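# Mobile arm moves yellow sponges between bench, shelf and tote

## Task

Check the bench for a yellow sponge. If one is there, finish with one yellow sponge inside the tote near the door and the other resting on the top of the low shelf. If the bench has none, move the sponge that sits on top of the low shelf into the tote. Anything placed in the tote must lie fully within its rim, with no part overhanging. The cartons stay on the bench. The robot must not topple or be left leaning, and nothing counts if it only stays in place because the robot is holding it at the end.

## Robot and tools

ROBOT. A TidyBot++: a wheeled base (0.54 m long, 0.50 m wide, 0.38 m tall) on four driven casters, carrying one seven-joint arm with a two-finger gripper. There is only one arm, so every joint target goes in a single "joints" object. The shoulder sits 0.12 m ahead of the base centre, 0.68 m up. Segments: upper arm 0.42 m, forearm 0.31 m, hand 0.31 m to the hand point. The arm begins folded, hand down, reaching up to 0.08 m past the base front, elbow up to 1.15 m high. A downward-pointing hand reaches at most about 0.94 m above the floor, and only near the base.

FRAMES. Base frame: origin on the floor below the base centre, x ahead, y to the left, z up. hand_pose is reported in it (the point between the finger pads; its z runs along the fingers, its y is the closing direction). The odometry frame is the base frame as it was when the scene began. base_odometry heading is in radians, left positive, -3.142 to 3.142; it counts wheel rotation, so slip shows up as travel, and drift of a few cm and degrees builds up. base_tilt is in degrees, forward and right positive.

execute_actions. Arguments: "actions", a list holding zero or one action, and optional "cameras" ("base_camera", "wrist_camera" or "all"; omitted or null means all, [] means none). An empty list just reports state and images. One action may hold:
- "base": exactly one relative move, measured from where the base last reported itself: {"translate_m": d} straight ahead (+) or back, -2 to 2 m; {"strafe_m": d} sideways, left +, -2 to 2 m; {"rotate_rad": d} turn in place, counter-clockwise from above +, -6.3 to 6.3 rad. These are offsets, not poses.
- "joints": absolute targets by name, in radians: joint_1_rad (any angle; whole arm about vertical, positive is clockwise from above, opposite to heading), joint_2_rad shoulder -2.249 to 2.249, joint_3_rad any angle, joint_4_rad elbow -2.579 to 2.579, joint_5_rad any angle, joint_6_rad wrist -2.099 to 2.099, joint_7_rad any angle (hand down: positive turns it counter-clockwise from above; at 1.57 fingers open left/right). gripper_pos 0 (open, ~85 mm gap) to 1 (closed); gap is roughly 85 x (1 - gripper_pos) mm. Unbounded joints take the short way; send steps below half a turn to go further. Done tolerances: ±0.039 for joints 1-4, ±0.056 for 5-7, ±0.03 gripper.
- "speeds": optional top-speed caps for this action only: translate_m and strafe_m 0.05-0.5 m/s, rotate_rad 0.1-1.57 rad/s (defaults are the maxima). A base move needing over 8.667 s is refused; no action exceeds 15 s.
Base and joint motions start together. Unknown keys or out-of-range numbers refuse the whole call. Omitted joints or base may keep pushing at old targets.

PLANAR ARM MATH. With joint_1_rad 0, joint_3_rad 3.14, joint_5_rad 0 (near the start), the arm lies in the base's x-z plane. Tilt from vertical (forward +): upper = j2, forearm = j2 - j4, hand = j2 - j4 - j6. Hand point offset from shoulder: forward = sum of length x sin(tilt), up = sum of length x cos(tilt).

wait: {"seconds": 0 to 10}; commands nothing, returns state and images. zoom_image: {"camera", "region": [x0, y0, x1, y1]} in pixels of that camera's latest full image, at most 504 x 504. read_manual: only returns licence text. finished_scene: {"scene": current scene number}; irreversible, reports success. Answering without a tool call ends everything.

RESULT LINES. base_status and joint_status: "done"; "off_target" (resting away from target, maybe still pushing); "contact_stop"/"time_out" (target dropped, holding). Base "done" only means the wheels turned enough; a blocked base may say done while short. "joint command not followed" with "cause:" means a self-collision check held back all arm targets (the gripper still moves); these may be retried each action until valid targets are sent. on_its_own lists uncommanded motion. motor_effort gives percent of max with the peak in brackets; readings are biased and noisy. "ARM HIT" means a hard hit on the base or arm. A torque fault (joints 1-4 limit 104.5 N m, 5-7 51.3) freezes the arm and gripper for 10 s and skips the rest of the call. Motor temperatures are listed per joint; MOTOR HOT from 60 °C, OVER-TEMPERATURE FAULT at 75 °C (arm sags; keys show limit_stop_at_motor_heat, resend). If a call reports a stop, the later calls in that reply don't run.

GRIPPER. Closing to 1 squeezes at about 96-120 N per finger. "done" at 1 means empty; "off_target" means something is held. Closed fingertips stick out about 20 mm past the hand point.

ACCURACY. Friction leaves joints slightly off; correct by sending last command + (wanted - read). The hand often lands 1-2 cm off (more when stretched), so trust cameras. Held loads make the arm sag; never command a held joint to its read angle. Camera calibrations are given as K, distortion and T_world_to_cam in the base frame; the wrist camera's pose depends on joint readings and is less exact.

AVOID. Driving while the arm is snagged above about 0.8 m can tip the robot; sideways force on a raised hand can lift wheels; back away or retract the arm to right it. Don't drive the arm into furniture, drop or slam objects, or push hard. Don't leave a sponge hanging over the tote edge, and release everything before finishing. Robot time counts, so move efficiently; the robot holds its last command while you think.

Each tool is called after "Call:" by a JSON object that holds its "name" and its "arguments", one argument or row to a line.

## Session

Call:
{"name": "execute_actions", "arguments": {
  "actions": []
}}

Scene clock: 0.00 s.
Motor temperatures (°C, as the motors report them): [36 36 33 33 45 43 44]
base_odometry: x=+0.000 y=+0.000 heading=+0.000 (m, m, rad; odometry frame)
base_tilt: forward=+0.4 right=-0.4 (deg)
base_status: not commanded
joint_positions: joint_1_rad=-0.018 joint_2_rad=-0.377 joint_3_rad=+3.152 joint_4_rad=-2.496 joint_5_rad=-0.042 joint_6_rad=-0.860 joint_7_rad=+1.579 gripper_pos=+0.000
joint_status: not commanded
motor_effort: joint_1_rad=+1 joint_2_rad=-1 joint_3_rad=+0 joint_4_rad=+15 joint_5_rad=-1 joint_6_rad=+2 joint_7_rad=+0 (%)
hand_pose: x=+0.2826 y=+0.0130 z=+0.6021 quat_wxyz=(-0.019, +0.997, -0.004, +0.081) (m; base frame)
pictures: base_camera, wrist_camera
Images, in order (width x height): base_camera 644x364, wrist_camera 644x476.

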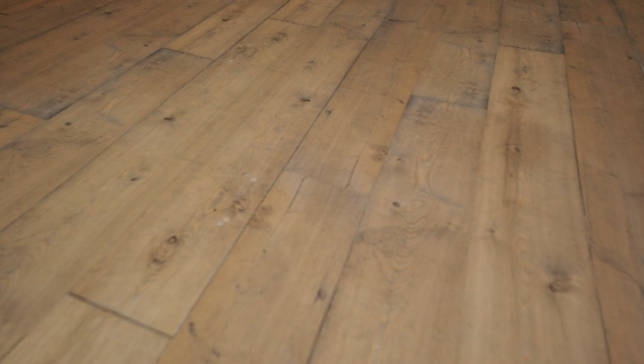

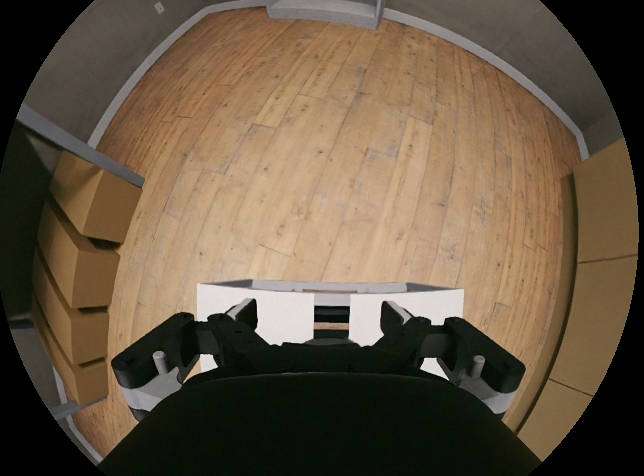

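Call:
{"name": "execute_actions", "arguments": {
  "actions": [
    {"joints":{"joint_6_rad":0.35}}
  ],
  "cameras": ["wrist_camera"]
}}

Call:
{"name": "execute_actions", "arguments": {
  "actions": [
    {"joints":{"joint_1_rad":-1.57}}
  ],
  "cameras": ["wrist_camera"]
}}

Scene clock: 1.63 s.
Motor temperatures (°C, as the motors report them): [36 36 33 33 45 43 44]
base_odometry: x=+0.000 y=+0.000 heading=+0.000 (m, m, rad; odometry frame)
base_tilt: forward=+0.4 right=-0.4 (deg)
base_status: not commanded
joint_positions: joint_1_rad=-0.018 joint_2_rad=-0.377 joint_3_rad=+3.152 joint_4_rad=-2.496 joint_5_rad=-0.042 joint_6_rad=+0.338 joint_7_rad=+1.579 gripper_pos=+0.000
joint_status: all done
motor_effort: joint_1_rad=+1(1) joint_2_rad=-5(6) joint_3_rad=+0(0) joint_4_rad=+21(21) joint_5_rad=-1(2) joint_6_rad=+9(9) joint_7_rad=+0(1) (%)
hand_pose: x=+0.5369 y=-0.0001 z=+0.8441 quat_wxyz=(-0.009, +0.777, -0.015, +0.629) (m; base frame)
pictures: wrist_camera
camera_calibration (this result's frames):
wrist_camera: T_world_to_cam=[[0.00310616, -0.999987, 0.00398216, -0.00598275], [-0.185469, -0.00448918, -0.98264, 0.985118], [0.982645, 0.00231367, -0.185481, -0.231771], [0, 0, 0, 1]] pos_world=[0.410476, -0.00102406, 0.925051]
Images, in order (width x height): wrist_camera 644x476.

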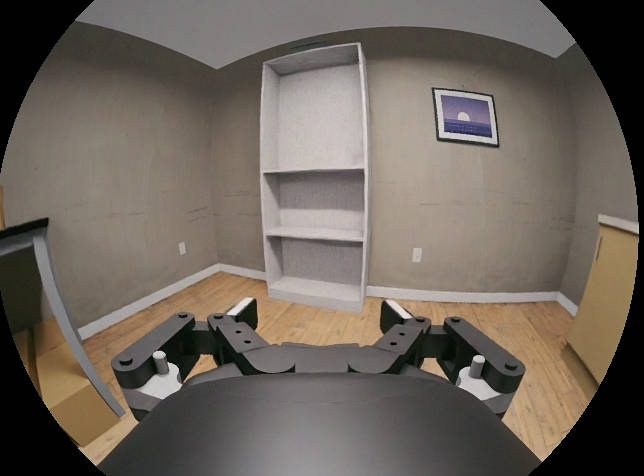

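Scene clock: 4.40 s.
Motor temperatures (°C, as the motors report them): [36 36 33 33 45 43 44]
base_odometry: x=+0.000 y=+0.000 heading=+0.000 (m, m, rad; odometry frame)
base_tilt: forward=+0.4 right=-0.4 (deg)
base_status: not commanded
joint_positions: joint_1_rad=-1.546 joint_2_rad=-0.377 joint_3_rad=+3.152 joint_4_rad=-2.496 joint_5_rad=-0.042 joint_6_rad=+0.338 joint_7_rad=+1.579 gripper_pos=+0.000
joint_status: all done
motor_effort: joint_1_rad=+1(2) joint_2_rad=-5(6) joint_3_rad=+0(1) joint_4_rad=+21(21) joint_5_rad=-1(1) joint_6_rad=+9(9) joint_7_rad=+0(0) (%)
hand_pose: x=+0.1369 y=+0.4175 z=+0.8441 quat_wxyz=(-0.441, +0.571, +0.527, +0.448) (m; base frame)
pictures: wrist_camera
camera_calibration (this result's frames):
wrist_camera: T_world_to_cam=[[0.999207, -0.0396105, 0.00398213, -0.124519], [-0.00343712, -0.185491, -0.98264, 0.963456], [0.0396615, 0.981847, -0.18548, -0.119556], [0, 0, 0, 1]] pos_world=[0.132473, 0.291166, 0.925051]
Images, in order (width x height): wrist_camera 644x476.

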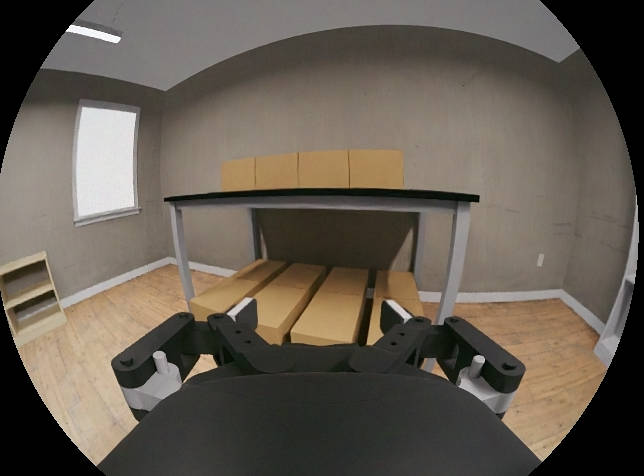

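Call:
{"name": "execute_actions", "arguments": {
  "actions": [
    {"joints":{"joint_2_rad":0.0,"joint_4_rad":-0.4,"joint_6_rad":-1.6}}
  ],
  "cameras": ["wrist_camera"]
}}

Scene clock: 7.77 s.
Motor temperatures (°C, as the motors report them): [36 36 33 33 45 43 44]
base_odometry: x=+0.000 y=+0.000 heading=+0.000 (m, m, rad; odometry frame)
base_tilt: forward=+0.4 right=-0.4 (deg)
base_status: not commanded
joint_positions: joint_1_rad=-1.546 joint_2_rad=-0.026 joint_3_rad=+3.152 joint_4_rad=-0.421 joint_5_rad=-0.042 joint_6_rad=-1.566 joint_7_rad=+1.579 gripper_pos=+0.000
joint_status: all done
motor_effort: joint_1_rad=+1(1) joint_2_rad=-11(14) joint_3_rad=+0(0) joint_4_rad=+13(25) joint_5_rad=-1(2) joint_6_rad=+9(9) joint_7_rad=+0(0) (%)
hand_pose: x=+0.1185 y=+0.3980 z=+1.2743 quat_wxyz=(-0.398, +0.587, +0.588, +0.390) (m; base frame)
pictures: wrist_camera
camera_calibration (this result's frames):
wrist_camera: T_world_to_cam=[[0.999315, 0.0284851, 0.0236101, -0.160724], [0.0322353, -0.357152, -0.93349, 1.38397], [-0.0181582, 0.933612, -0.357825, 0.225845], [0, 0, 0, 1]] pos_world=[0.120102, 0.288015, 1.37653]
Images, in order (width x height): wrist_camera 644x476.

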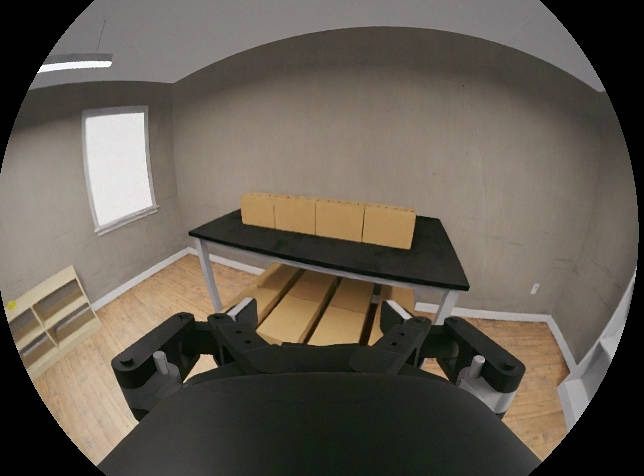

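Call:
{"name": "execute_actions", "arguments": {
  "actions": [
    {"joints":{"joint_1_rad":-3.3}}
  ],
  "cameras": ["wrist_camera"]
}}

Scene clock: 10.77 s.
Motor temperatures (°C, as the motors report them): [36 36 33 33 45 43 44]
base_odometry: x=+0.000 y=+0.000 heading=+0.000 (m, m, rad; odometry frame)
base_tilt: forward=+0.4 right=-0.4 (deg)
base_status: not commanded
joint_positions: joint_1_rad=-3.276 joint_2_rad=-0.018 joint_3_rad=+3.152 joint_4_rad=-0.421 joint_5_rad=-0.042 joint_6_rad=-1.566 joint_7_rad=+1.579 gripper_pos=+0.000
joint_status: all done
motor_effort: joint_1_rad=+1(1) joint_2_rad=-11(12) joint_3_rad=+0(0) joint_4_rad=+13(13) joint_5_rad=-1(2) joint_6_rad=+8(9) joint_7_rad=+0(1) (%)
hand_pose: x=-0.2789 y=-0.0642 z=+1.2708 quat_wxyz=(-0.551, -0.067, +0.830, -0.050) (m; base frame)
pictures: wrist_camera
camera_calibration (this result's frames):
wrist_camera: T_world_to_cam=[[-0.186528, 0.982177, 0.0231489, -0.0192941], [0.355529, 0.0894474, -0.930376, 1.34338], [-0.915864, -0.165311, -0.365876, 0.338162], [0, 0, 0, 1]] pos_world=[-0.171498, -0.0453096, 1.37402]
Images, in order (width x height): wrist_camera 644x476.

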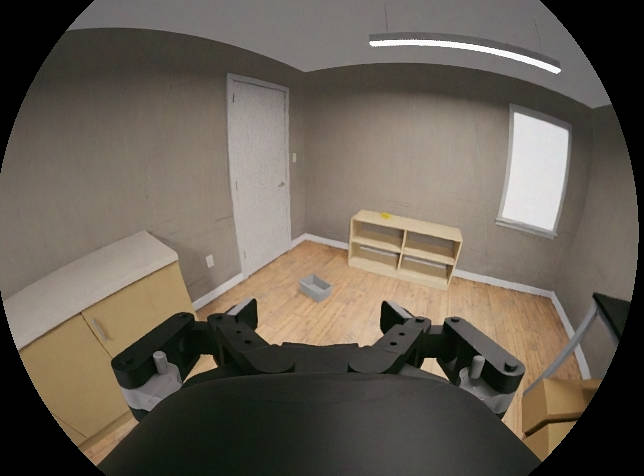

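Call:
{"name": "execute_actions", "arguments": {
  "actions": [
    {"base":{"rotate_rad":2.83},"joints":{"joint_1_rad":-0.3}}
  ],
  "cameras": []
}}

Call:
{"name": "execute_actions", "arguments": {
  "actions": [
    {"base":{"translate_m":-0.9},"joints":{"joint_1_rad":0.3}}
  ],
  "cameras": ["wrist_camera"]
}}

Scene clock: 15.37 s.
Motor temperatures (°C, as the motors report them): [36 36 33 33 45 43 44]
base_odometry: x=+0.000 y=+0.000 heading=+2.830 (m, m, rad; odometry frame)
base_tilt: forward=+0.4 right=-0.4 (deg)
base_status: done
joint_positions: joint_1_rad=-0.324 joint_2_rad=-0.015 joint_3_rad=+3.152 joint_4_rad=-0.421 joint_5_rad=-0.042 joint_6_rad=-1.566 joint_7_rad=+1.579 gripper_pos=+0.000
joint_status: all done
motor_effort: joint_1_rad=+1(2) joint_2_rad=-11(14) joint_3_rad=+0(1) joint_4_rad=+13(14) joint_5_rad=-1(0) joint_6_rad=+9(9) joint_7_rad=+0(0) (%)
hand_pose: x=+0.4990 y=+0.1387 z=+1.2698 quat_wxyz=(-0.102, +0.821, +0.145, +0.543) (m; base frame)
pictures: none
No camera images: the call's "cameras" was empty. Leave "cameras" out to get every camera's image.

Scene clock: 18.53 s.
Motor temperatures (°C, as the motors report them): [36 36 33 33 45 43 44]
base_odometry: x=+0.857 y=-0.275 heading=+2.830 (m, m, rad; odometry frame)
base_tilt: forward=+0.4 right=-0.4 (deg)
base_status: done
joint_positions: joint_1_rad=+0.276 joint_2_rad=-0.006 joint_3_rad=+3.152 joint_4_rad=-0.419 joint_5_rad=-0.042 joint_6_rad=-1.567 joint_7_rad=+1.579 gripper_pos=+0.000
joint_status: all done
motor_effort: joint_1_rad=+1(0) joint_2_rad=-11(15) joint_3_rad=+1(1) joint_4_rad=+13(14) joint_5_rad=-2(2) joint_6_rad=+9(9) joint_7_rad=+0(0) (%)
hand_pose: x=+0.5157 y=-0.1016 z=+1.2668 quat_wxyz=(+0.063, +0.829, -0.104, +0.545) (m; base frame)
pictures: wrist_camera
camera_calibration (this result's frames):
wrist_camera: T_world_to_cam=[[-0.220312, -0.975166, 0.0226602, -0.0150022], [-0.370773, 0.0622335, -0.926636, 1.42755], [0.902214, -0.212551, -0.375276, 0.127806], [0, 0, 0, 1]] pos_world=[0.410685, -0.0763062, 1.37113]
Images, in order (width x height): wrist_camera 644x476.

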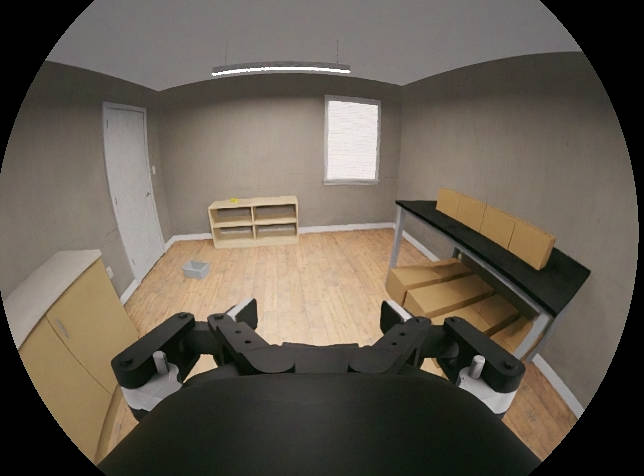

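Call:
{"name": "execute_actions", "arguments": {
  "actions": [
    {"base":{"strafe_m":-1.45},"joints":{"joint_1_rad":0.1,"joint_2_rad":0.1,"joint_6_rad":-1.7}}
  ]
}}

Scene clock: 23.07 s.
Motor temperatures (°C, as the motors report them): [36 36 33 33 45 43 44]
base_odometry: x=+1.303 y=+1.105 heading=+2.829 (m, m, rad; odometry frame)
base_tilt: forward=+0.4 right=-0.4 (deg)
base_status: done
joint_positions: joint_1_rad=+0.118 joint_2_rad=+0.090 joint_3_rad=+3.152 joint_4_rad=-0.418 joint_5_rad=-0.042 joint_6_rad=-1.666 joint_7_rad=+1.579 gripper_pos=+0.000
joint_status: all done
motor_effort: joint_1_rad=+1(3) joint_2_rad=-16(18) joint_3_rad=+0(2) joint_4_rad=+14(15) joint_5_rad=-2(0) joint_6_rad=+8(9) joint_7_rad=+0(0) (%)
hand_pose: x=+0.5645 y=-0.0422 z=+1.1990 quat_wxyz=(+0.014, +0.884, -0.041, +0.465) (m; base frame)
pictures: base_camera, wrist_camera
camera_calibration (this result's frames):
wrist_camera: T_world_to_cam=[[-0.0585775, -0.998178, 0.0144367, -0.0272434], [-0.546816, 0.0199838, -0.837014, 1.36921], [0.835201, -0.0569245, -0.54699, 0.321255], [0, 0, 0, 1]] pos_world=[0.478796, -0.0362685, 1.32216]
Images, in order (width x height): base_camera 644x364, wrist_camera 644x476.

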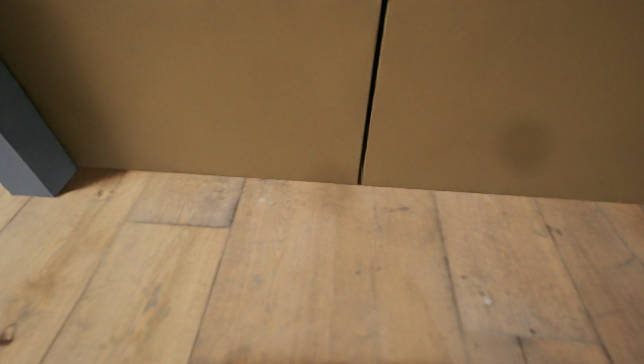

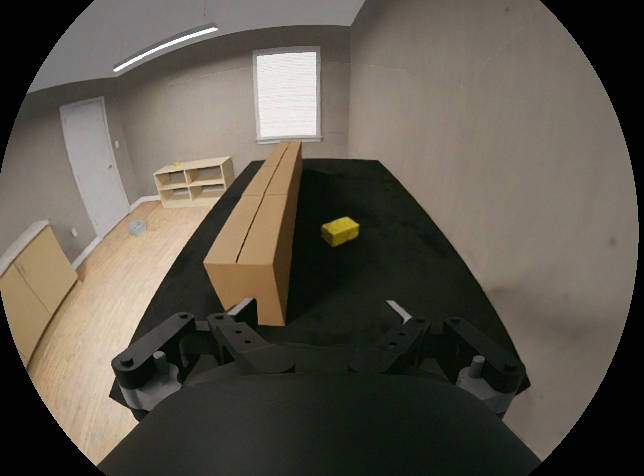

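Call:
{"name": "zoom_image", "arguments": {
  "camera": "wrist_camera",
  "region": [260, 170, 420, 290]
}}

Region (260, 170, 420, 290) of wrist_camera's 644x476 image, scaled by 3.150; it fills the top 378 rows of this view, and the rest is white.

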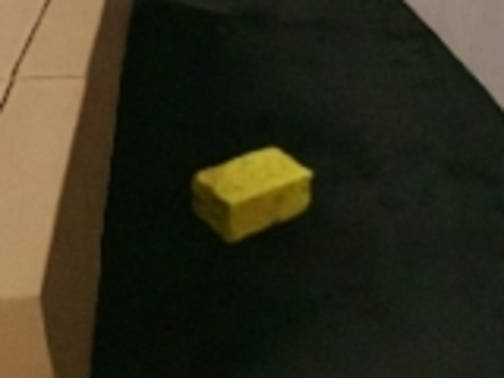

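Call:
{"name": "execute_actions", "arguments": {
  "actions": [
    {"joints":{"joint_1_rad":0.2,"joint_2_rad":0.45,"joint_4_rad":-1.0,"joint_5_rad":0.0,"joint_6_rad":-0.55}}
  ],
  "cameras": ["wrist_camera"]
}}

Scene clock: 26.80 s.
Motor temperatures (°C, as the motors report them): [36 36 33 33 45 43 44]
base_odometry: x=+1.303 y=+1.105 heading=+2.829 (m, m, rad; odometry frame)
base_tilt: forward=+0.4 right=-0.4 (deg)
base_status: not commanded
joint_positions: joint_1_rad=+0.176 joint_2_rad=+0.452 joint_3_rad=+3.152 joint_4_rad=-0.988 joint_5_rad=-0.023 joint_6_rad=-0.583 joint_7_rad=+1.579 gripper_pos=+0.000
joint_status: all done
motor_effort: joint_1_rad=+1(0) joint_2_rad=-38(43) joint_3_rad=-1(1) joint_4_rad=+23(25) joint_5_rad=-2(2) joint_6_rad=+8(9) joint_7_rad=+0(0) (%)
hand_pose: x=+0.8827 y=-0.1361 z=+0.9653 quat_wxyz=(+0.043, +0.844, -0.078, +0.529) (m; base frame)
pictures: wrist_camera
camera_calibration (this result's frames):
wrist_camera: T_world_to_cam=[[-0.154446, -0.98779, 0.0204192, -0.0187245], [-0.412983, 0.0457693, -0.909588, 1.30492], [0.897547, -0.148915, -0.41501, -0.272596], [0, 0, 0, 1]] pos_world=[0.780688, -0.118815, 1.0742]
Images, in order (width x height): wrist_camera 644x476.

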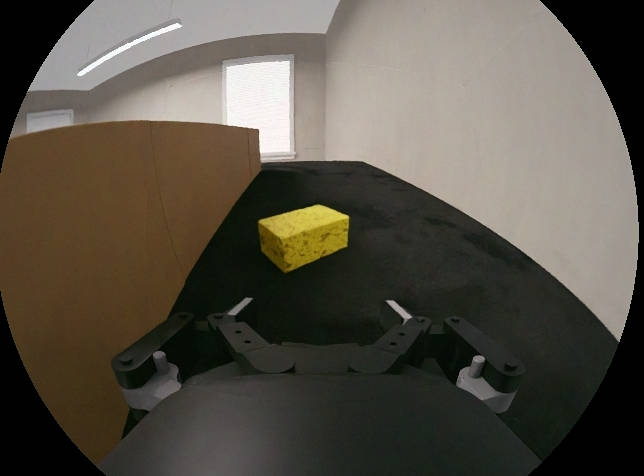

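Call:
{"name": "execute_actions", "arguments": {
  "actions": [
    {"base":{"strafe_m":-0.065},"joints":{"joint_4_rad":-1.15,"joint_6_rad":-0.33,"gripper_pos":1.0}}
  ],
  "cameras": ["wrist_camera"]
}}

Call:
{"name": "execute_actions", "arguments": {
  "actions": [
    {"base":{"translate_m":0.13},"speeds":{"translate_m":0.15}}
  ]
}}

Scene clock: 28.77 s.
Motor temperatures (°C, as the motors report them): [36 36 33 33 45 43 44]
base_odometry: x=+1.323 y=+1.167 heading=+2.829 (m, m, rad; odometry frame)
base_tilt: forward=+0.4 right=-0.4 (deg)
base_status: done
joint_positions: joint_1_rad=+0.194 joint_2_rad=+0.452 joint_3_rad=+3.152 joint_4_rad=-1.130 joint_5_rad=-0.022 joint_6_rad=-0.362 joint_7_rad=+1.579 gripper_pos=+0.999
joint_status: all done
motor_effort: joint_1_rad=+1(3) joint_2_rad=-39(41) joint_3_rad=-1(2) joint_4_rad=+24(24) joint_5_rad=-1(2) joint_6_rad=+9(9) joint_7_rad=+0(0) (%)
hand_pose: x=+0.8920 y=-0.1540 z=+0.9432 quat_wxyz=(+0.052, +0.822, -0.085, +0.561) (m; base frame)
pictures: wrist_camera
camera_calibration (this result's frames):
wrist_camera: T_world_to_cam=[[-0.178553, -0.98365, 0.023486, -0.0152878], [-0.34084, 0.0394424, -0.939294, 1.25215], [0.92301, -0.175719, -0.342309, -0.388227], [0, 0, 0, 1]] pos_world=[0.782388, -0.132644, 1.0436]
Images, in order (width x height): wrist_camera 644x476.

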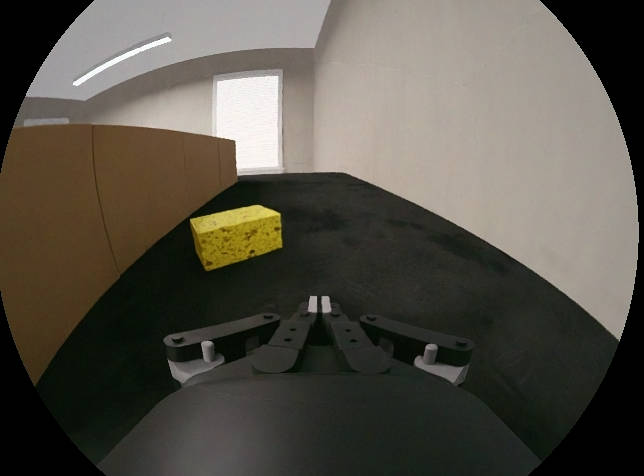

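Scene clock: 30.30 s.
Motor temperatures (°C, as the motors report them): [36 36 33 33 45 43 44]
base_odometry: x=+1.199 y=+1.207 heading=+2.828 (m, m, rad; odometry frame)
base_tilt: forward=+0.4 right=-0.4 (deg)
base_status: done
joint_positions: joint_1_rad=+0.194 joint_2_rad=+0.452 joint_3_rad=+3.152 joint_4_rad=-1.130 joint_5_rad=-0.022 joint_6_rad=-0.362 joint_7_rad=+1.579 gripper_pos=+0.999
joint_status: not commanded
motor_effort: joint_1_rad=+1(1) joint_2_rad=-39(42) joint_3_rad=+0(2) joint_4_rad=+24(24) joint_5_rad=-2(2) joint_6_rad=+9(9) joint_7_rad=+0(0) (%)
hand_pose: x=+0.8919 y=-0.1540 z=+0.9434 quat_wxyz=(+0.052, +0.821, -0.085, +0.561) (m; base frame)
pictures: base_camera, wrist_camera
camera_calibration (this result's frames):
wrist_camera: T_world_to_cam=[[-0.178576, -0.983645, 0.0234959, -0.0152834], [-0.340349, 0.039348, -0.939476, 1.25203], [0.923186, -0.175765, -0.341809, -0.388735], [0, 0, 0, 1]] pos_world=[0.782274, -0.132625, 1.04374]
Images, in order (width x height): base_camera 644x364, wrist_camera 644x476.

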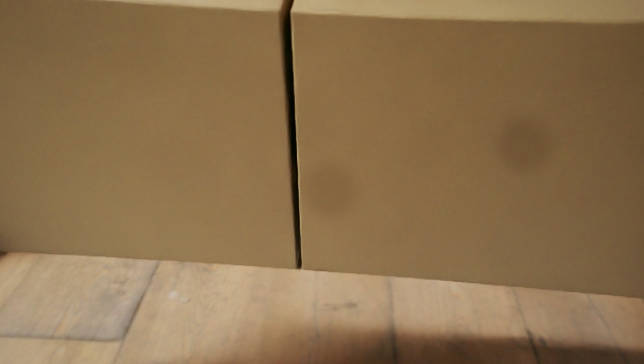

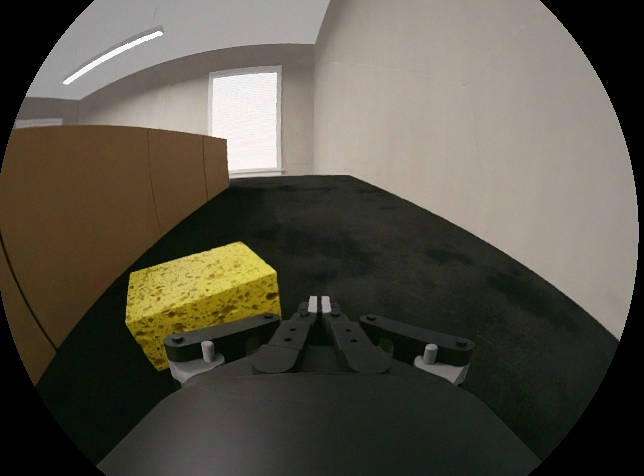

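Call:
{"name": "execute_actions", "arguments": {
  "actions": [
    {"base":{"strafe_m":0.05},"joints":{"joint_6_rad":-0.46},"speeds":{"strafe_m":0.1}}
  ],
  "cameras": ["wrist_camera"]
}}

Call:
{"name": "execute_actions", "arguments": {
  "actions": [
    {"base":{"translate_m":0.08},"speeds":{"translate_m":0.06}}
  ],
  "cameras": ["wrist_camera"]
}}

Scene clock: 31.87 s.
Motor temperatures (°C, as the motors report them): [36 36 33 33 45 43 44]
base_odometry: x=+1.183 y=+1.160 heading=+2.828 (m, m, rad; odometry frame)
base_tilt: forward=+0.4 right=-0.4 (deg)
base_status: done
joint_positions: joint_1_rad=+0.197 joint_2_rad=+0.438 joint_3_rad=+3.152 joint_4_rad=-1.127 joint_5_rad=-0.020 joint_6_rad=-0.412 joint_7_rad=+1.579 gripper_pos=+0.999
joint_status: all done
motor_effort: joint_1_rad=+1(3) joint_2_rad=-33(39) joint_3_rad=+0(2) joint_4_rad=+19(23) joint_5_rad=-1(2) joint_6_rad=+6(9) joint_7_rad=+0(0) (%)
hand_pose: x=+0.8822 y=-0.1548 z=+0.9416 quat_wxyz=(+0.052, +0.831, -0.087, +0.547) (m; base frame)
pictures: wrist_camera
camera_calibration (this result's frames):
wrist_camera: T_world_to_cam=[[-0.180608, -0.983265, 0.0238961, -0.0162933], [-0.371363, 0.0456751, -0.927363, 1.26402], [0.910752, -0.176363, -0.373398, -0.339897], [0, 0, 0, 1]] pos_world=[0.776031, -0.1337, 1.04568]
Images, in order (width x height): wrist_camera 644x476.

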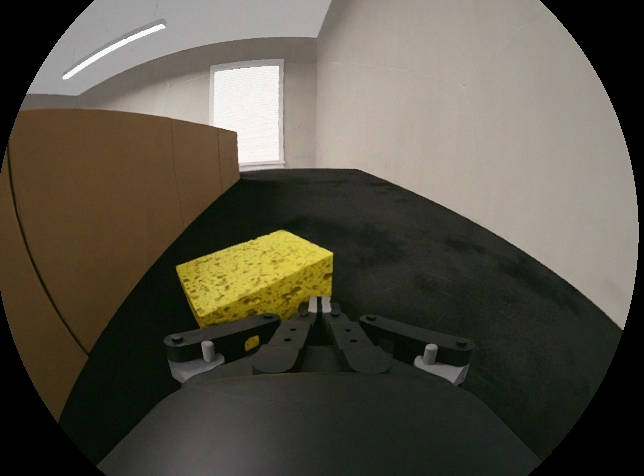

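Scene clock: 33.77 s.
Motor temperatures (°C, as the motors report them): [36 36 33 33 45 43 44]
base_odometry: x=+1.107 y=+1.184 heading=+2.828 (m, m, rad; odometry frame)
base_tilt: forward=+0.4 right=-0.4 (deg)
base_status: done
joint_positions: joint_1_rad=+0.199 joint_2_rad=+0.398 joint_3_rad=+3.152 joint_4_rad=-1.141 joint_5_rad=-0.020 joint_6_rad=-0.426 joint_7_rad=+1.579 gripper_pos=+0.999
joint_status: not commanded
motor_effort: joint_1_rad=+0(3) joint_2_rad=-26(34) joint_3_rad=-1(2) joint_4_rad=+23(26) joint_5_rad=-1(2) joint_6_rad=+9(10) joint_7_rad=+0(1) (%)
hand_pose: x=+0.8682 y=-0.1539 z=+0.9601 quat_wxyz=(+0.053, +0.827, -0.088, +0.552) (m; base frame)
pictures: wrist_camera
camera_calibration (this result's frames):
wrist_camera: T_world_to_cam=[[-0.183155, -0.982795, 0.0238273, -0.0159829], [-0.359705, 0.044439, -0.932007, 1.27006], [0.914914, -0.179273, -0.361655, -0.335421], [0, 0, 0, 1]] pos_world=[0.7608, -0.13228, 1.06278]
Images, in order (width x height): wrist_camera 644x476.

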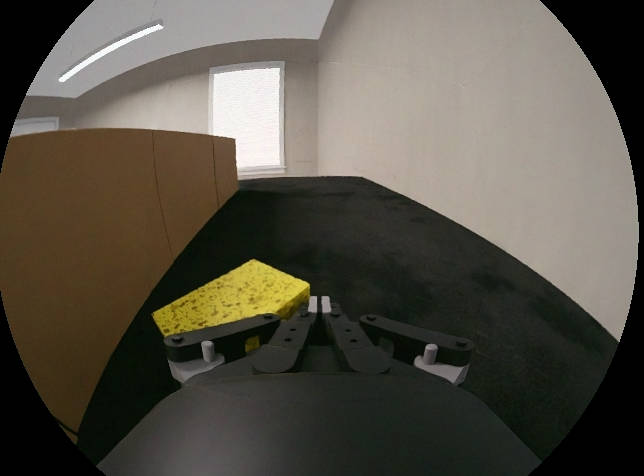

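Call:
{"name": "execute_actions", "arguments": {
  "actions": [
    {"base":{"translate_m":-0.15},"joints":{"joint_6_rad":-0.3,"gripper_pos":0.0},"speeds":{"translate_m":0.2}}
  ],
  "cameras": ["wrist_camera"]
}}

Scene clock: 35.40 s.
Motor temperatures (°C, as the motors report them): [36 37 33 33 45 43 44]
base_odometry: x=+1.250 y=+1.137 heading=+2.828 (m, m, rad; odometry frame)
base_tilt: forward=+0.4 right=-0.4 (deg)
base_status: done
joint_positions: joint_1_rad=+0.199 joint_2_rad=+0.455 joint_3_rad=+3.152 joint_4_rad=-1.141 joint_5_rad=-0.020 joint_6_rad=-0.324 joint_7_rad=+1.579 gripper_pos=+0.000
joint_status: all done
motor_effort: joint_1_rad=+1(2) joint_2_rad=-38(43) joint_3_rad=-1(2) joint_4_rad=+23(25) joint_5_rad=-2(2) joint_6_rad=+9(9) joint_7_rad=+0(0) (%)
hand_pose: x=+0.8945 y=-0.1598 z=+0.9452 quat_wxyz=(+0.056, +0.815, -0.087, +0.571) (m; base frame)
pictures: wrist_camera
camera_calibration (this result's frames):
wrist_camera: T_world_to_cam=[[-0.185824, -0.982252, 0.0254991, -0.0157298], [-0.318685, 0.0357002, -0.947188, 1.24216], [0.929467, -0.184136, -0.319663, -0.419385], [0, 0, 0, 1]] pos_world=[0.78274, -0.13702, 1.0429]
Images, in order (width x height): wrist_camera 644x476.

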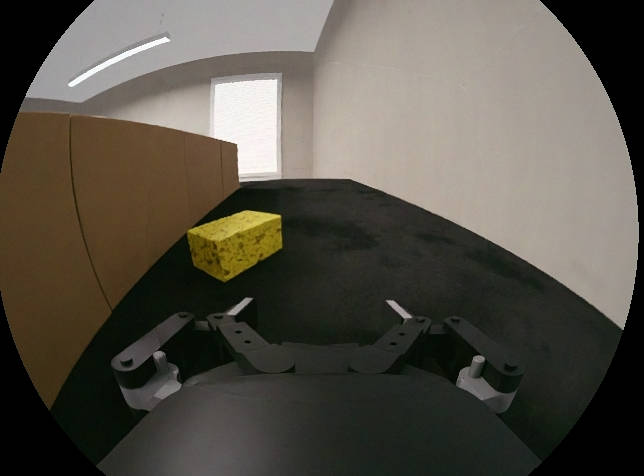

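Call:
{"name": "execute_actions", "arguments": {
  "actions": [
    {"base":{"strafe_m":0.17},"joints":{"joint_1_rad":0.32,"joint_2_rad":0.5,"joint_4_rad":-1.17,"joint_6_rad":-0.15},"speeds":{"strafe_m":0.2}}
  ],
  "cameras": ["wrist_camera"]
}}

Scene clock: 38.77 s.
Motor temperatures (°C, as the motors report them): [36 37 33 33 45 43 44]
base_odometry: x=+1.198 y=+0.976 heading=+2.829 (m, m, rad; odometry frame)
base_tilt: forward=+0.4 right=-0.4 (deg)
base_status: done
joint_positions: joint_1_rad=+0.310 joint_2_rad=+0.479 joint_3_rad=+3.152 joint_4_rad=-1.146 joint_5_rad=-0.020 joint_6_rad=-0.182 joint_7_rad=+1.579 gripper_pos=+0.000
joint_status: all done
motor_effort: joint_1_rad=+1(3) joint_2_rad=-39(40) joint_3_rad=+0(4) joint_4_rad=+23(24) joint_5_rad=-2(2) joint_6_rad=+9(10) joint_7_rad=+0(0) (%)
hand_pose: x=+0.8899 y=-0.2506 z=+0.9655 quat_wxyz=(+0.095, +0.775, -0.127, +0.612) (m; base frame)
pictures: wrist_camera
camera_calibration (this result's frames):
wrist_camera: T_world_to_cam=[[-0.297641, -0.954272, 0.0278482, -0.00204756], [-0.209075, 0.0366937, -0.977211, 1.19486], [0.931503, -0.29668, -0.210436, -0.560807], [0, 0, 0, 1]] pos_world=[0.771599, -0.212178, 1.04967]
Images, in order (width x height): wrist_camera 644x476.

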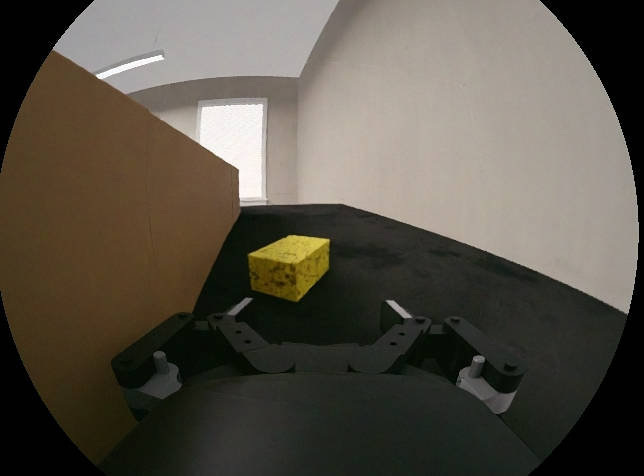

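Call:
{"name": "execute_actions", "arguments": {
  "actions": [
    {"base":{"strafe_m":0.016},"joints":{"joint_2_rad":0.52},"speeds":{"strafe_m":0.05}}
  ],
  "cameras": []
}}

Call:
{"name": "execute_actions", "arguments": {
  "actions": [
    {"base":{"translate_m":0.09},"speeds":{"translate_m":0.1}}
  ],
  "cameras": ["wrist_camera"]
}}

Scene clock: 39.80 s.
Motor temperatures (°C, as the motors report them): [36 37 33 33 45 43 44]
base_odometry: x=+1.193 y=+0.960 heading=+2.829 (m, m, rad; odometry frame)
base_tilt: forward=+0.4 right=-0.4 (deg)
base_status: done
joint_positions: joint_1_rad=+0.311 joint_2_rad=+0.498 joint_3_rad=+3.152 joint_4_rad=-1.149 joint_5_rad=-0.020 joint_6_rad=-0.182 joint_7_rad=+1.579 gripper_pos=+0.000
joint_status: all done
motor_effort: joint_1_rad=+2(3) joint_2_rad=-40(40) joint_3_rad=+0(2) joint_4_rad=+23(24) joint_5_rad=-2(2) joint_6_rad=+9(9) joint_7_rad=-1(1) (%)
hand_pose: x=+0.8943 y=-0.2532 z=+0.9476 quat_wxyz=(+0.094, +0.782, -0.128, +0.603) (m; base frame)
pictures: none
No camera images: the call's "cameras" was empty. Leave "cameras" out to get every camera's image.

Scene clock: 41.27 s.
Motor temperatures (°C, as the motors report them): [36 37 33 33 45 44 44]
base_odometry: x=+1.107 y=+0.988 heading=+2.829 (m, m, rad; odometry frame)
base_tilt: forward=+0.4 right=-0.4 (deg)
base_status: done
joint_positions: joint_1_rad=+0.311 joint_2_rad=+0.505 joint_3_rad=+3.152 joint_4_rad=-1.150 joint_5_rad=-0.020 joint_6_rad=-0.182 joint_7_rad=+1.579 gripper_pos=+0.000
joint_status: not commanded
motor_effort: joint_1_rad=+1(2) joint_2_rad=-40(42) joint_3_rad=+0(1) joint_4_rad=+23(25) joint_5_rad=-2(2) joint_6_rad=+9(9) joint_7_rad=+0(0) (%)
hand_pose: x=+0.8958 y=-0.2537 z=+0.9424 quat_wxyz=(+0.094, +0.784, -0.129, +0.600) (m; base frame)
pictures: wrist_camera
camera_calibration (this result's frames):
wrist_camera: T_world_to_cam=[[-0.298219, -0.954099, 0.0275859, -0.00178747], [-0.235993, 0.0456981, -0.97068, 1.19388], [0.924864, -0.295986, -0.238788, -0.539291], [0, 0, 0, 1]] pos_world=[0.779985, -0.215886, 1.03015]
Images, in order (width x height): wrist_camera 644x476.

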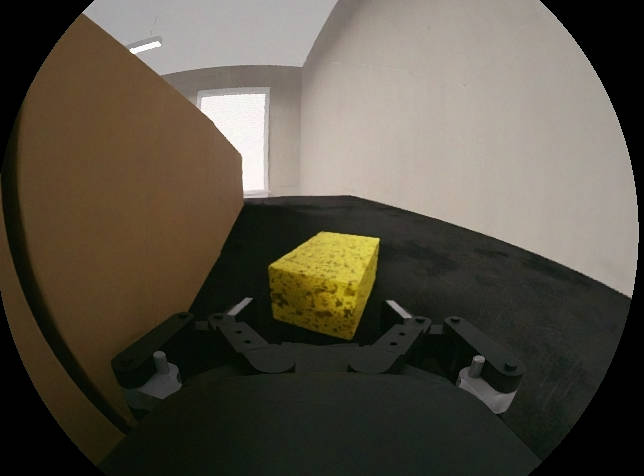

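Looks well centred. Advance further.

Call:
{"name": "execute_actions", "arguments": {
  "actions": [
    {"base":{"translate_m":0.045},"speeds":{"translate_m":0.06}}
  ],
  "cameras": ["wrist_camera"]
}}

Scene clock: 42.73 s.
Motor temperatures (°C, as the motors report them): [36 37 33 33 45 44 44]
base_odometry: x=+1.065 y=+1.001 heading=+2.829 (m, m, rad; odometry frame)
base_tilt: forward=+0.4 right=-0.4 (deg)
base_status: done
joint_positions: joint_1_rad=+0.312 joint_2_rad=+0.500 joint_3_rad=+3.152 joint_4_rad=-1.153 joint_5_rad=-0.020 joint_6_rad=-0.181 joint_7_rad=+1.579 gripper_pos=+0.000
joint_status: not commanded
motor_effort: joint_1_rad=+0(3) joint_2_rad=-36(42) joint_3_rad=-1(2) joint_4_rad=+24(27) joint_5_rad=-1(2) joint_6_rad=+9(10) joint_7_rad=+0(0) (%)
hand_pose: x=+0.8941 y=-0.2541 z=+0.9444 quat_wxyz=(+0.094, +0.783, -0.129, +0.601) (m; base frame)
pictures: wrist_camera
camera_calibration (this result's frames):
wrist_camera: T_world_to_cam=[[-0.299309, -0.953758, 0.0275849, -0.0016354], [-0.233856, 0.0452989, -0.971215, 1.19394], [0.925054, -0.297144, -0.2366, -0.539896], [0, 0, 0, 1]] pos_world=[0.778153, -0.216071, 1.03188]
Images, in order (width x height): wrist_camera 644x476.

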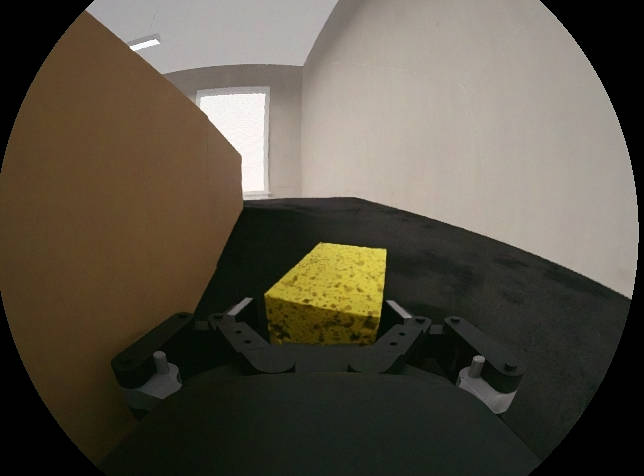

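Call:
{"name": "execute_actions", "arguments": {
  "actions": [
    {"joints":{"gripper_pos":1.0}}
  ],
  "cameras": ["wrist_camera"]
}}

Scene clock: 43.93 s.
Motor temperatures (°C, as the motors report them): [36 37 33 33 45 44 44]
base_odometry: x=+1.065 y=+1.001 heading=+2.829 (m, m, rad; odometry frame)
base_tilt: forward=+0.4 right=-0.4 (deg)
base_status: not commanded
joint_positions: joint_1_rad=+0.312 joint_2_rad=+0.500 joint_3_rad=+3.152 joint_4_rad=-1.153 joint_5_rad=-0.020 joint_6_rad=-0.179 joint_7_rad=+1.579 gripper_pos=+0.391
joint_status: gripper_pos off_target (ended at +0.391, target +1.000)
motor_effort: joint_1_rad=+0(0) joint_2_rad=-35(36) joint_3_rad=-1(0) joint_4_rad=+23(23) joint_5_rad=-1(1) joint_6_rad=+9(9) joint_7_rad=+0(0) (%)
hand_pose: x=+0.8943 y=-0.2541 z=+0.9449 quat_wxyz=(+0.094, +0.783, -0.129, +0.602) (m; base frame)
pictures: wrist_camera
camera_calibration (this result's frames):
wrist_camera: T_world_to_cam=[[-0.299381, -0.953734, 0.0276182, -0.00162058], [-0.232256, 0.0447699, -0.971624, 1.19326], [0.925434, -0.2973, -0.234913, -0.541896], [0, 0, 0, 1]] pos_world=[0.778146, -0.216074, 1.03215]
Images, in order (width x height): wrist_camera 644x476.

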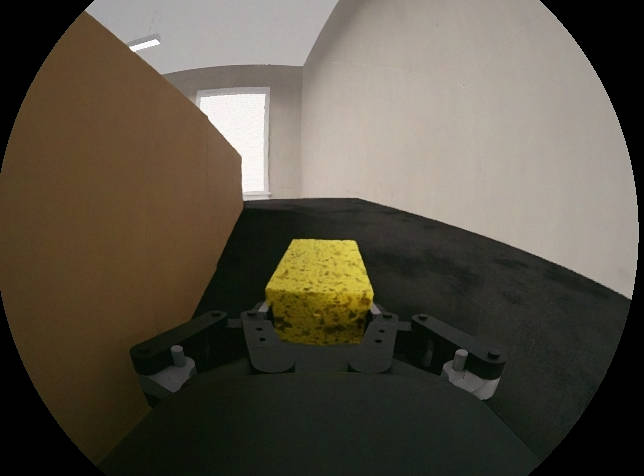

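Call:
{"name": "execute_actions", "arguments": {
  "actions": [
    {"base":{"translate_m":-0.3},"joints":{"joint_2_rad":0.49},"speeds":{"translate_m":0.15}}
  ],
  "cameras": ["wrist_camera"]
}}

Scene clock: 46.80 s.
Motor temperatures (°C, as the motors report them): [36 37 33 33 45 44 44]
base_odometry: x=+1.350 y=+0.909 heading=+2.829 (m, m, rad; odometry frame)
base_tilt: forward=+0.4 right=-0.4 (deg)
base_status: done
joint_positions: joint_1_rad=+0.312 joint_2_rad=+0.499 joint_3_rad=+3.152 joint_4_rad=-1.153 joint_5_rad=-0.020 joint_6_rad=-0.176 joint_7_rad=+1.579 gripper_pos=+0.391
joint_status: all done
motor_effort: joint_1_rad=+1(4) joint_2_rad=-39(42) joint_3_rad=-1(2) joint_4_rad=+23(25) joint_5_rad=-1(1) joint_6_rad=+9(10) joint_7_rad=+0(0) (%)
hand_pose: x=+0.8942 y=-0.2541 z=+0.9461 quat_wxyz=(+0.095, +0.782, -0.129, +0.603) (m; base frame)
pictures: wrist_camera
camera_calibration (this result's frames):
wrist_camera: T_world_to_cam=[[-0.299493, -0.953697, 0.0276635, -0.00160144], [-0.229574, 0.0438908, -0.972301, 1.19247], [0.926067, -0.297548, -0.232089, -0.544811], [0, 0, 0, 1]] pos_world=[0.777812, -0.215973, 1.03304]
Images, in order (width x height): wrist_camera 644x476.

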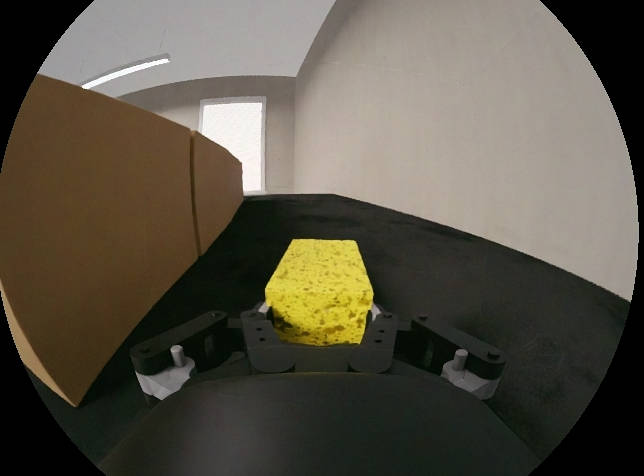

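Call:
{"name": "execute_actions", "arguments": {
  "actions": [
    {"joints":{"gripper_pos":0.0}}
  ],
  "cameras": []
}}

Call:
{"name": "execute_actions", "arguments": {
  "actions": [
    {"joints":{"joint_2_rad":0.24,"joint_4_rad":-0.68,"joint_6_rad":-1.0}}
  ],
  "cameras": []
}}

Call:
{"name": "execute_actions", "arguments": {
  "actions": [
    {"base":{"translate_m":0.285},"joints":{"joint_6_rad":-1.66},"speeds":{"translate_m":0.25}}
  ],
  "cameras": []
}}

Call:
{"name": "execute_actions", "arguments": {
  "actions": [
    {"base":{"strafe_m":-0.09},"speeds":{"strafe_m":0.15}}
  ],
  "cameras": ["wrist_camera"]
}}

Scene clock: 48.43 s.
Motor temperatures (°C, as the motors report them): [36 37 33 33 45 44 44]
base_odometry: x=+1.350 y=+0.909 heading=+2.829 (m, m, rad; odometry frame)
base_tilt: forward=+0.4 right=-0.4 (deg)
base_status: not commanded
joint_positions: joint_1_rad=+0.312 joint_2_rad=+0.499 joint_3_rad=+3.152 joint_4_rad=-1.153 joint_5_rad=-0.020 joint_6_rad=-0.176 joint_7_rad=+1.579 gripper_pos=+0.000
joint_status: all done
motor_effort: joint_1_rad=+1(1) joint_2_rad=-40(40) joint_3_rad=-1(0) joint_4_rad=+24(24) joint_5_rad=-1(1) joint_6_rad=+9(9) joint_7_rad=+0(0) (%)
hand_pose: x=+0.8942 y=-0.2541 z=+0.9461 quat_wxyz=(+0.095, +0.782, -0.129, +0.603) (m; base frame)
pictures: none
No camera images: the call's "cameras" was empty. Leave "cameras" out to get every camera's image.

Scene clock: 50.27 s.
Motor temperatures (°C, as the motors report them): [36 37 33 33 45 44 44]
base_odometry: x=+1.350 y=+0.909 heading=+2.829 (m, m, rad; odometry frame)
base_tilt: forward=+0.4 right=-0.4 (deg)
base_status: not commanded
joint_positions: joint_1_rad=+0.312 joint_2_rad=+0.236 joint_3_rad=+3.152 joint_4_rad=-0.691 joint_5_rad=-0.020 joint_6_rad=-0.966 joint_7_rad=+1.579 gripper_pos=+0.000
joint_status: all done
motor_effort: joint_1_rad=+1(1) joint_2_rad=-27(43) joint_3_rad=+0(1) joint_4_rad=+20(25) joint_5_rad=-2(2) joint_6_rad=+9(9) joint_7_rad=+0(0) (%)
hand_pose: x=+0.7333 y=-0.1970 z=+1.1810 quat_wxyz=(+0.087, +0.802, -0.126, +0.578) (m; base frame)
pictures: none
No camera images: the call's "cameras" was empty. Leave "cameras" out to get every camera's image.

Scene clock: 52.30 s.
Motor temperatures (°C, as the motors report them): [36 37 33 33 45 44 44]
base_odometry: x=+1.079 y=+0.996 heading=+2.830 (m, m, rad; odometry frame)
base_tilt: forward=+0.4 right=-0.4 (deg)
base_status: done
joint_positions: joint_1_rad=+0.312 joint_2_rad=+0.235 joint_3_rad=+3.152 joint_4_rad=-0.690 joint_5_rad=-0.017 joint_6_rad=-1.647 joint_7_rad=+1.579 gripper_pos=+0.000
joint_status: all done
motor_effort: joint_1_rad=+1(0) joint_2_rad=-26(28) joint_3_rad=+0(2) joint_4_rad=+18(20) joint_5_rad=-2(3) joint_6_rad=+5(9) joint_7_rad=-1(1) (%)
hand_pose: x=+0.6116 y=-0.1568 z=+1.0182 quat_wxyz=(+0.040, +0.948, -0.147, +0.278) (m; base frame)
pictures: none
No camera images: the call's "cameras" was empty. Leave "cameras" out to get every camera's image.

Scene clock: 53.57 s.
Motor temperatures (°C, as the motors report them): [36 37 33 33 45 44 44]
base_odometry: x=+1.106 y=+1.082 heading=+2.830 (m, m, rad; odometry frame)
base_tilt: forward=+0.4 right=-0.4 (deg)
base_status: done
joint_positions: joint_1_rad=+0.313 joint_2_rad=+0.235 joint_3_rad=+3.152 joint_4_rad=-0.690 joint_5_rad=-0.016 joint_6_rad=-1.647 joint_7_rad=+1.579 gripper_pos=+0.000
joint_status: not commanded
motor_effort: joint_1_rad=+1(5) joint_2_rad=-25(27) joint_3_rad=+0(2) joint_4_rad=+18(18) joint_5_rad=-2(0) joint_6_rad=+5(6) joint_7_rad=+0(1) (%)
hand_pose: x=+0.6115 y=-0.1570 z=+1.0182 quat_wxyz=(+0.040, +0.948, -0.147, +0.278) (m; base frame)
pictures: wrist_camera
camera_calibration (this result's frames):
wrist_camera: T_world_to_cam=[[-0.26644, -0.963815, 0.00838173, 0.00223409], [-0.800056, 0.216303, -0.559574, 1.14913], [0.537513, -0.155799, -0.828738, 0.629972], [0, 0, 0, 1]] pos_world=[0.581345, -0.148259, 1.16509]
Images, in order (width x height): wrist_camera 644x476.

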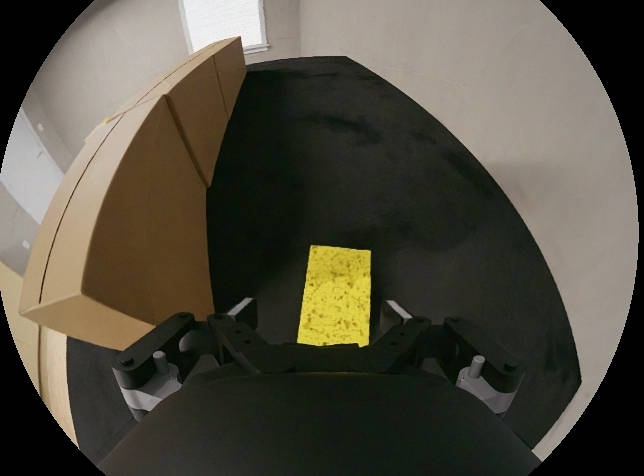

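Call:
{"name": "execute_actions", "arguments": {
  "actions": [
    {"base":{"strafe_m":-0.016},"speeds":{"strafe_m":0.05}}
  ],
  "cameras": []
}}

Call:
{"name": "execute_actions", "arguments": {
  "actions": [
    {"joints":{"joint_2_rad":0.38}}
  ],
  "cameras": ["wrist_camera"]
}}

Scene clock: 54.47 s.
Motor temperatures (°C, as the motors report them): [36 37 33 33 45 44 44]
base_odometry: x=+1.111 y=+1.097 heading=+2.830 (m, m, rad; odometry frame)
base_tilt: forward=+0.4 right=-0.4 (deg)
base_status: done
joint_positions: joint_1_rad=+0.313 joint_2_rad=+0.235 joint_3_rad=+3.152 joint_4_rad=-0.690 joint_5_rad=-0.016 joint_6_rad=-1.647 joint_7_rad=+1.579 gripper_pos=+0.000
joint_status: not commanded
motor_effort: joint_1_rad=+1(4) joint_2_rad=-26(26) joint_3_rad=+0(2) joint_4_rad=+18(18) joint_5_rad=-2(0) joint_6_rad=+5(6) joint_7_rad=-1(0) (%)
hand_pose: x=+0.6115 y=-0.1570 z=+1.0182 quat_wxyz=(+0.040, +0.948, -0.147, +0.278) (m; base frame)
pictures: none
No camera images: the call's "cameras" was empty. Leave "cameras" out to get every camera's image.

Scene clock: 55.60 s.
Motor temperatures (°C, as the motors report them): [36 37 33 33 45 44 44]
base_odometry: x=+1.111 y=+1.097 heading=+2.830 (m, m, rad; odometry frame)
base_tilt: forward=+0.4 right=-0.4 (deg)
base_status: not commanded
joint_positions: joint_1_rad=+0.313 joint_2_rad=+0.382 joint_3_rad=+3.152 joint_4_rad=-0.690 joint_5_rad=-0.016 joint_6_rad=-1.647 joint_7_rad=+1.579 gripper_pos=+0.000
joint_status: all done
motor_effort: joint_1_rad=+1(1) joint_2_rad=-31(35) joint_3_rad=+0(0) joint_4_rad=+18(20) joint_5_rad=-1(2) joint_6_rad=+4(6) joint_7_rad=+0(0) (%)
hand_pose: x=+0.6531 y=-0.1705 z=+0.9390 quat_wxyz=(+0.029, +0.966, -0.150, +0.208) (m; base frame)
pictures: wrist_camera
camera_calibration (this result's frames):
wrist_camera: T_world_to_cam=[[-0.265803, -0.964025, 0.00220762, 0.00631201], [-0.869493, 0.238749, -0.432412, 1.07069], [0.416329, -0.116856, -0.901673, 0.694123], [0, 0, 0, 1]] pos_world=[0.643652, -0.168428, 1.08884]
Images, in order (width x height): wrist_camera 644x476.

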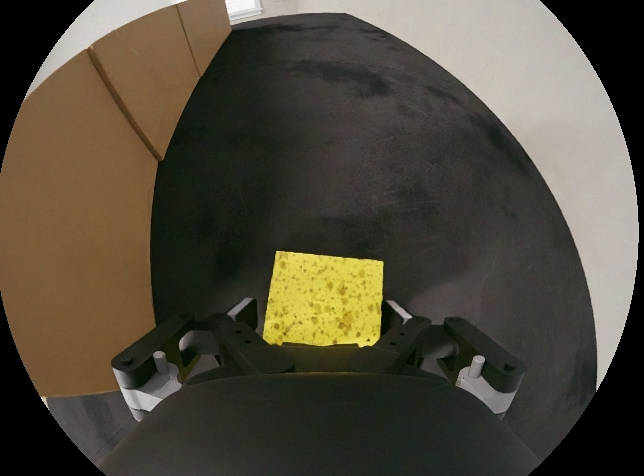

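Call:
{"name": "execute_actions", "arguments": {
  "actions": [
    {"joints":{"gripper_pos":1.0}}
  ],
  "cameras": []
}}

Call:
{"name": "execute_actions", "arguments": {
  "actions": [
    {"joints":{"joint_2_rad":0.1}}
  ],
  "cameras": ["wrist_camera"]
}}

Scene clock: 56.83 s.
Motor temperatures (°C, as the motors report them): [36 37 33 33 45 44 44]
base_odometry: x=+1.111 y=+1.097 heading=+2.830 (m, m, rad; odometry frame)
base_tilt: forward=+0.4 right=-0.4 (deg)
base_status: not commanded
joint_positions: joint_1_rad=+0.313 joint_2_rad=+0.379 joint_3_rad=+3.152 joint_4_rad=-0.687 joint_5_rad=-0.016 joint_6_rad=-1.647 joint_7_rad=+1.579 gripper_pos=+0.368
joint_status: gripper_pos off_target (ended at +0.368, target +1.000)
motor_effort: joint_1_rad=+1(1) joint_2_rad=-31(33) joint_3_rad=+0(1) joint_4_rad=+18(19) joint_5_rad=-2(2) joint_6_rad=+4(5) joint_7_rad=+0(0) (%)
hand_pose: x=+0.6526 y=-0.1703 z=+0.9417 quat_wxyz=(+0.029, +0.966, -0.150, +0.211) (m; base frame)
pictures: none
No camera images: the call's "cameras" was empty. Leave "cameras" out to get every camera's image.

Scene clock: 58.40 s.
Motor temperatures (°C, as the motors report them): [36 37 33 33 45 44 44]
base_odometry: x=+1.111 y=+1.097 heading=+2.830 (m, m, rad; odometry frame)
base_tilt: forward=+0.4 right=-0.4 (deg)
base_status: not commanded
joint_positions: joint_1_rad=+0.313 joint_2_rad=+0.094 joint_3_rad=+3.152 joint_4_rad=-0.687 joint_5_rad=-0.016 joint_6_rad=-1.647 joint_7_rad=+1.579 gripper_pos=+0.368
joint_status: all done
motor_effort: joint_1_rad=+1(1) joint_2_rad=-19(35) joint_3_rad=-1(1) joint_4_rad=+17(20) joint_5_rad=-1(2) joint_6_rad=+7(7) joint_7_rad=+0(0) (%)
hand_pose: x=+0.5618 y=-0.1410 z=+1.0884 quat_wxyz=(+0.051, +0.926, -0.143, +0.345) (m; base frame)
pictures: wrist_camera
camera_calibration (this result's frames):
wrist_camera: T_world_to_cam=[[-0.268127, -0.963273, 0.0145653, -0.00188432], [-0.716177, 0.18919, -0.671787, 1.21629], [0.644359, -0.190556, -0.740601, 0.556465], [0, 0, 0, 1]] pos_world=[0.512013, -0.125888, 1.22924]
Images, in order (width x height): wrist_camera 644x476.

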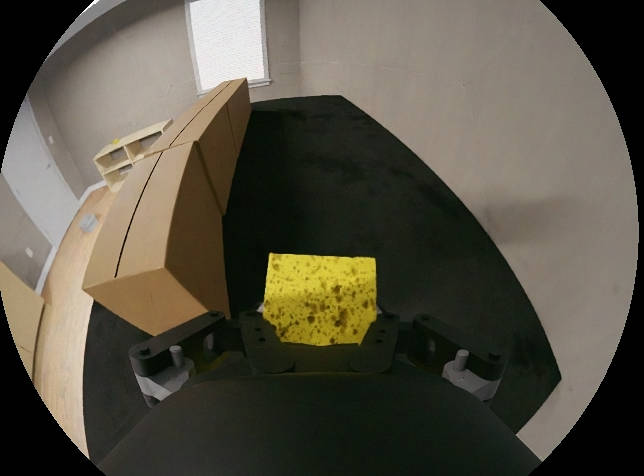

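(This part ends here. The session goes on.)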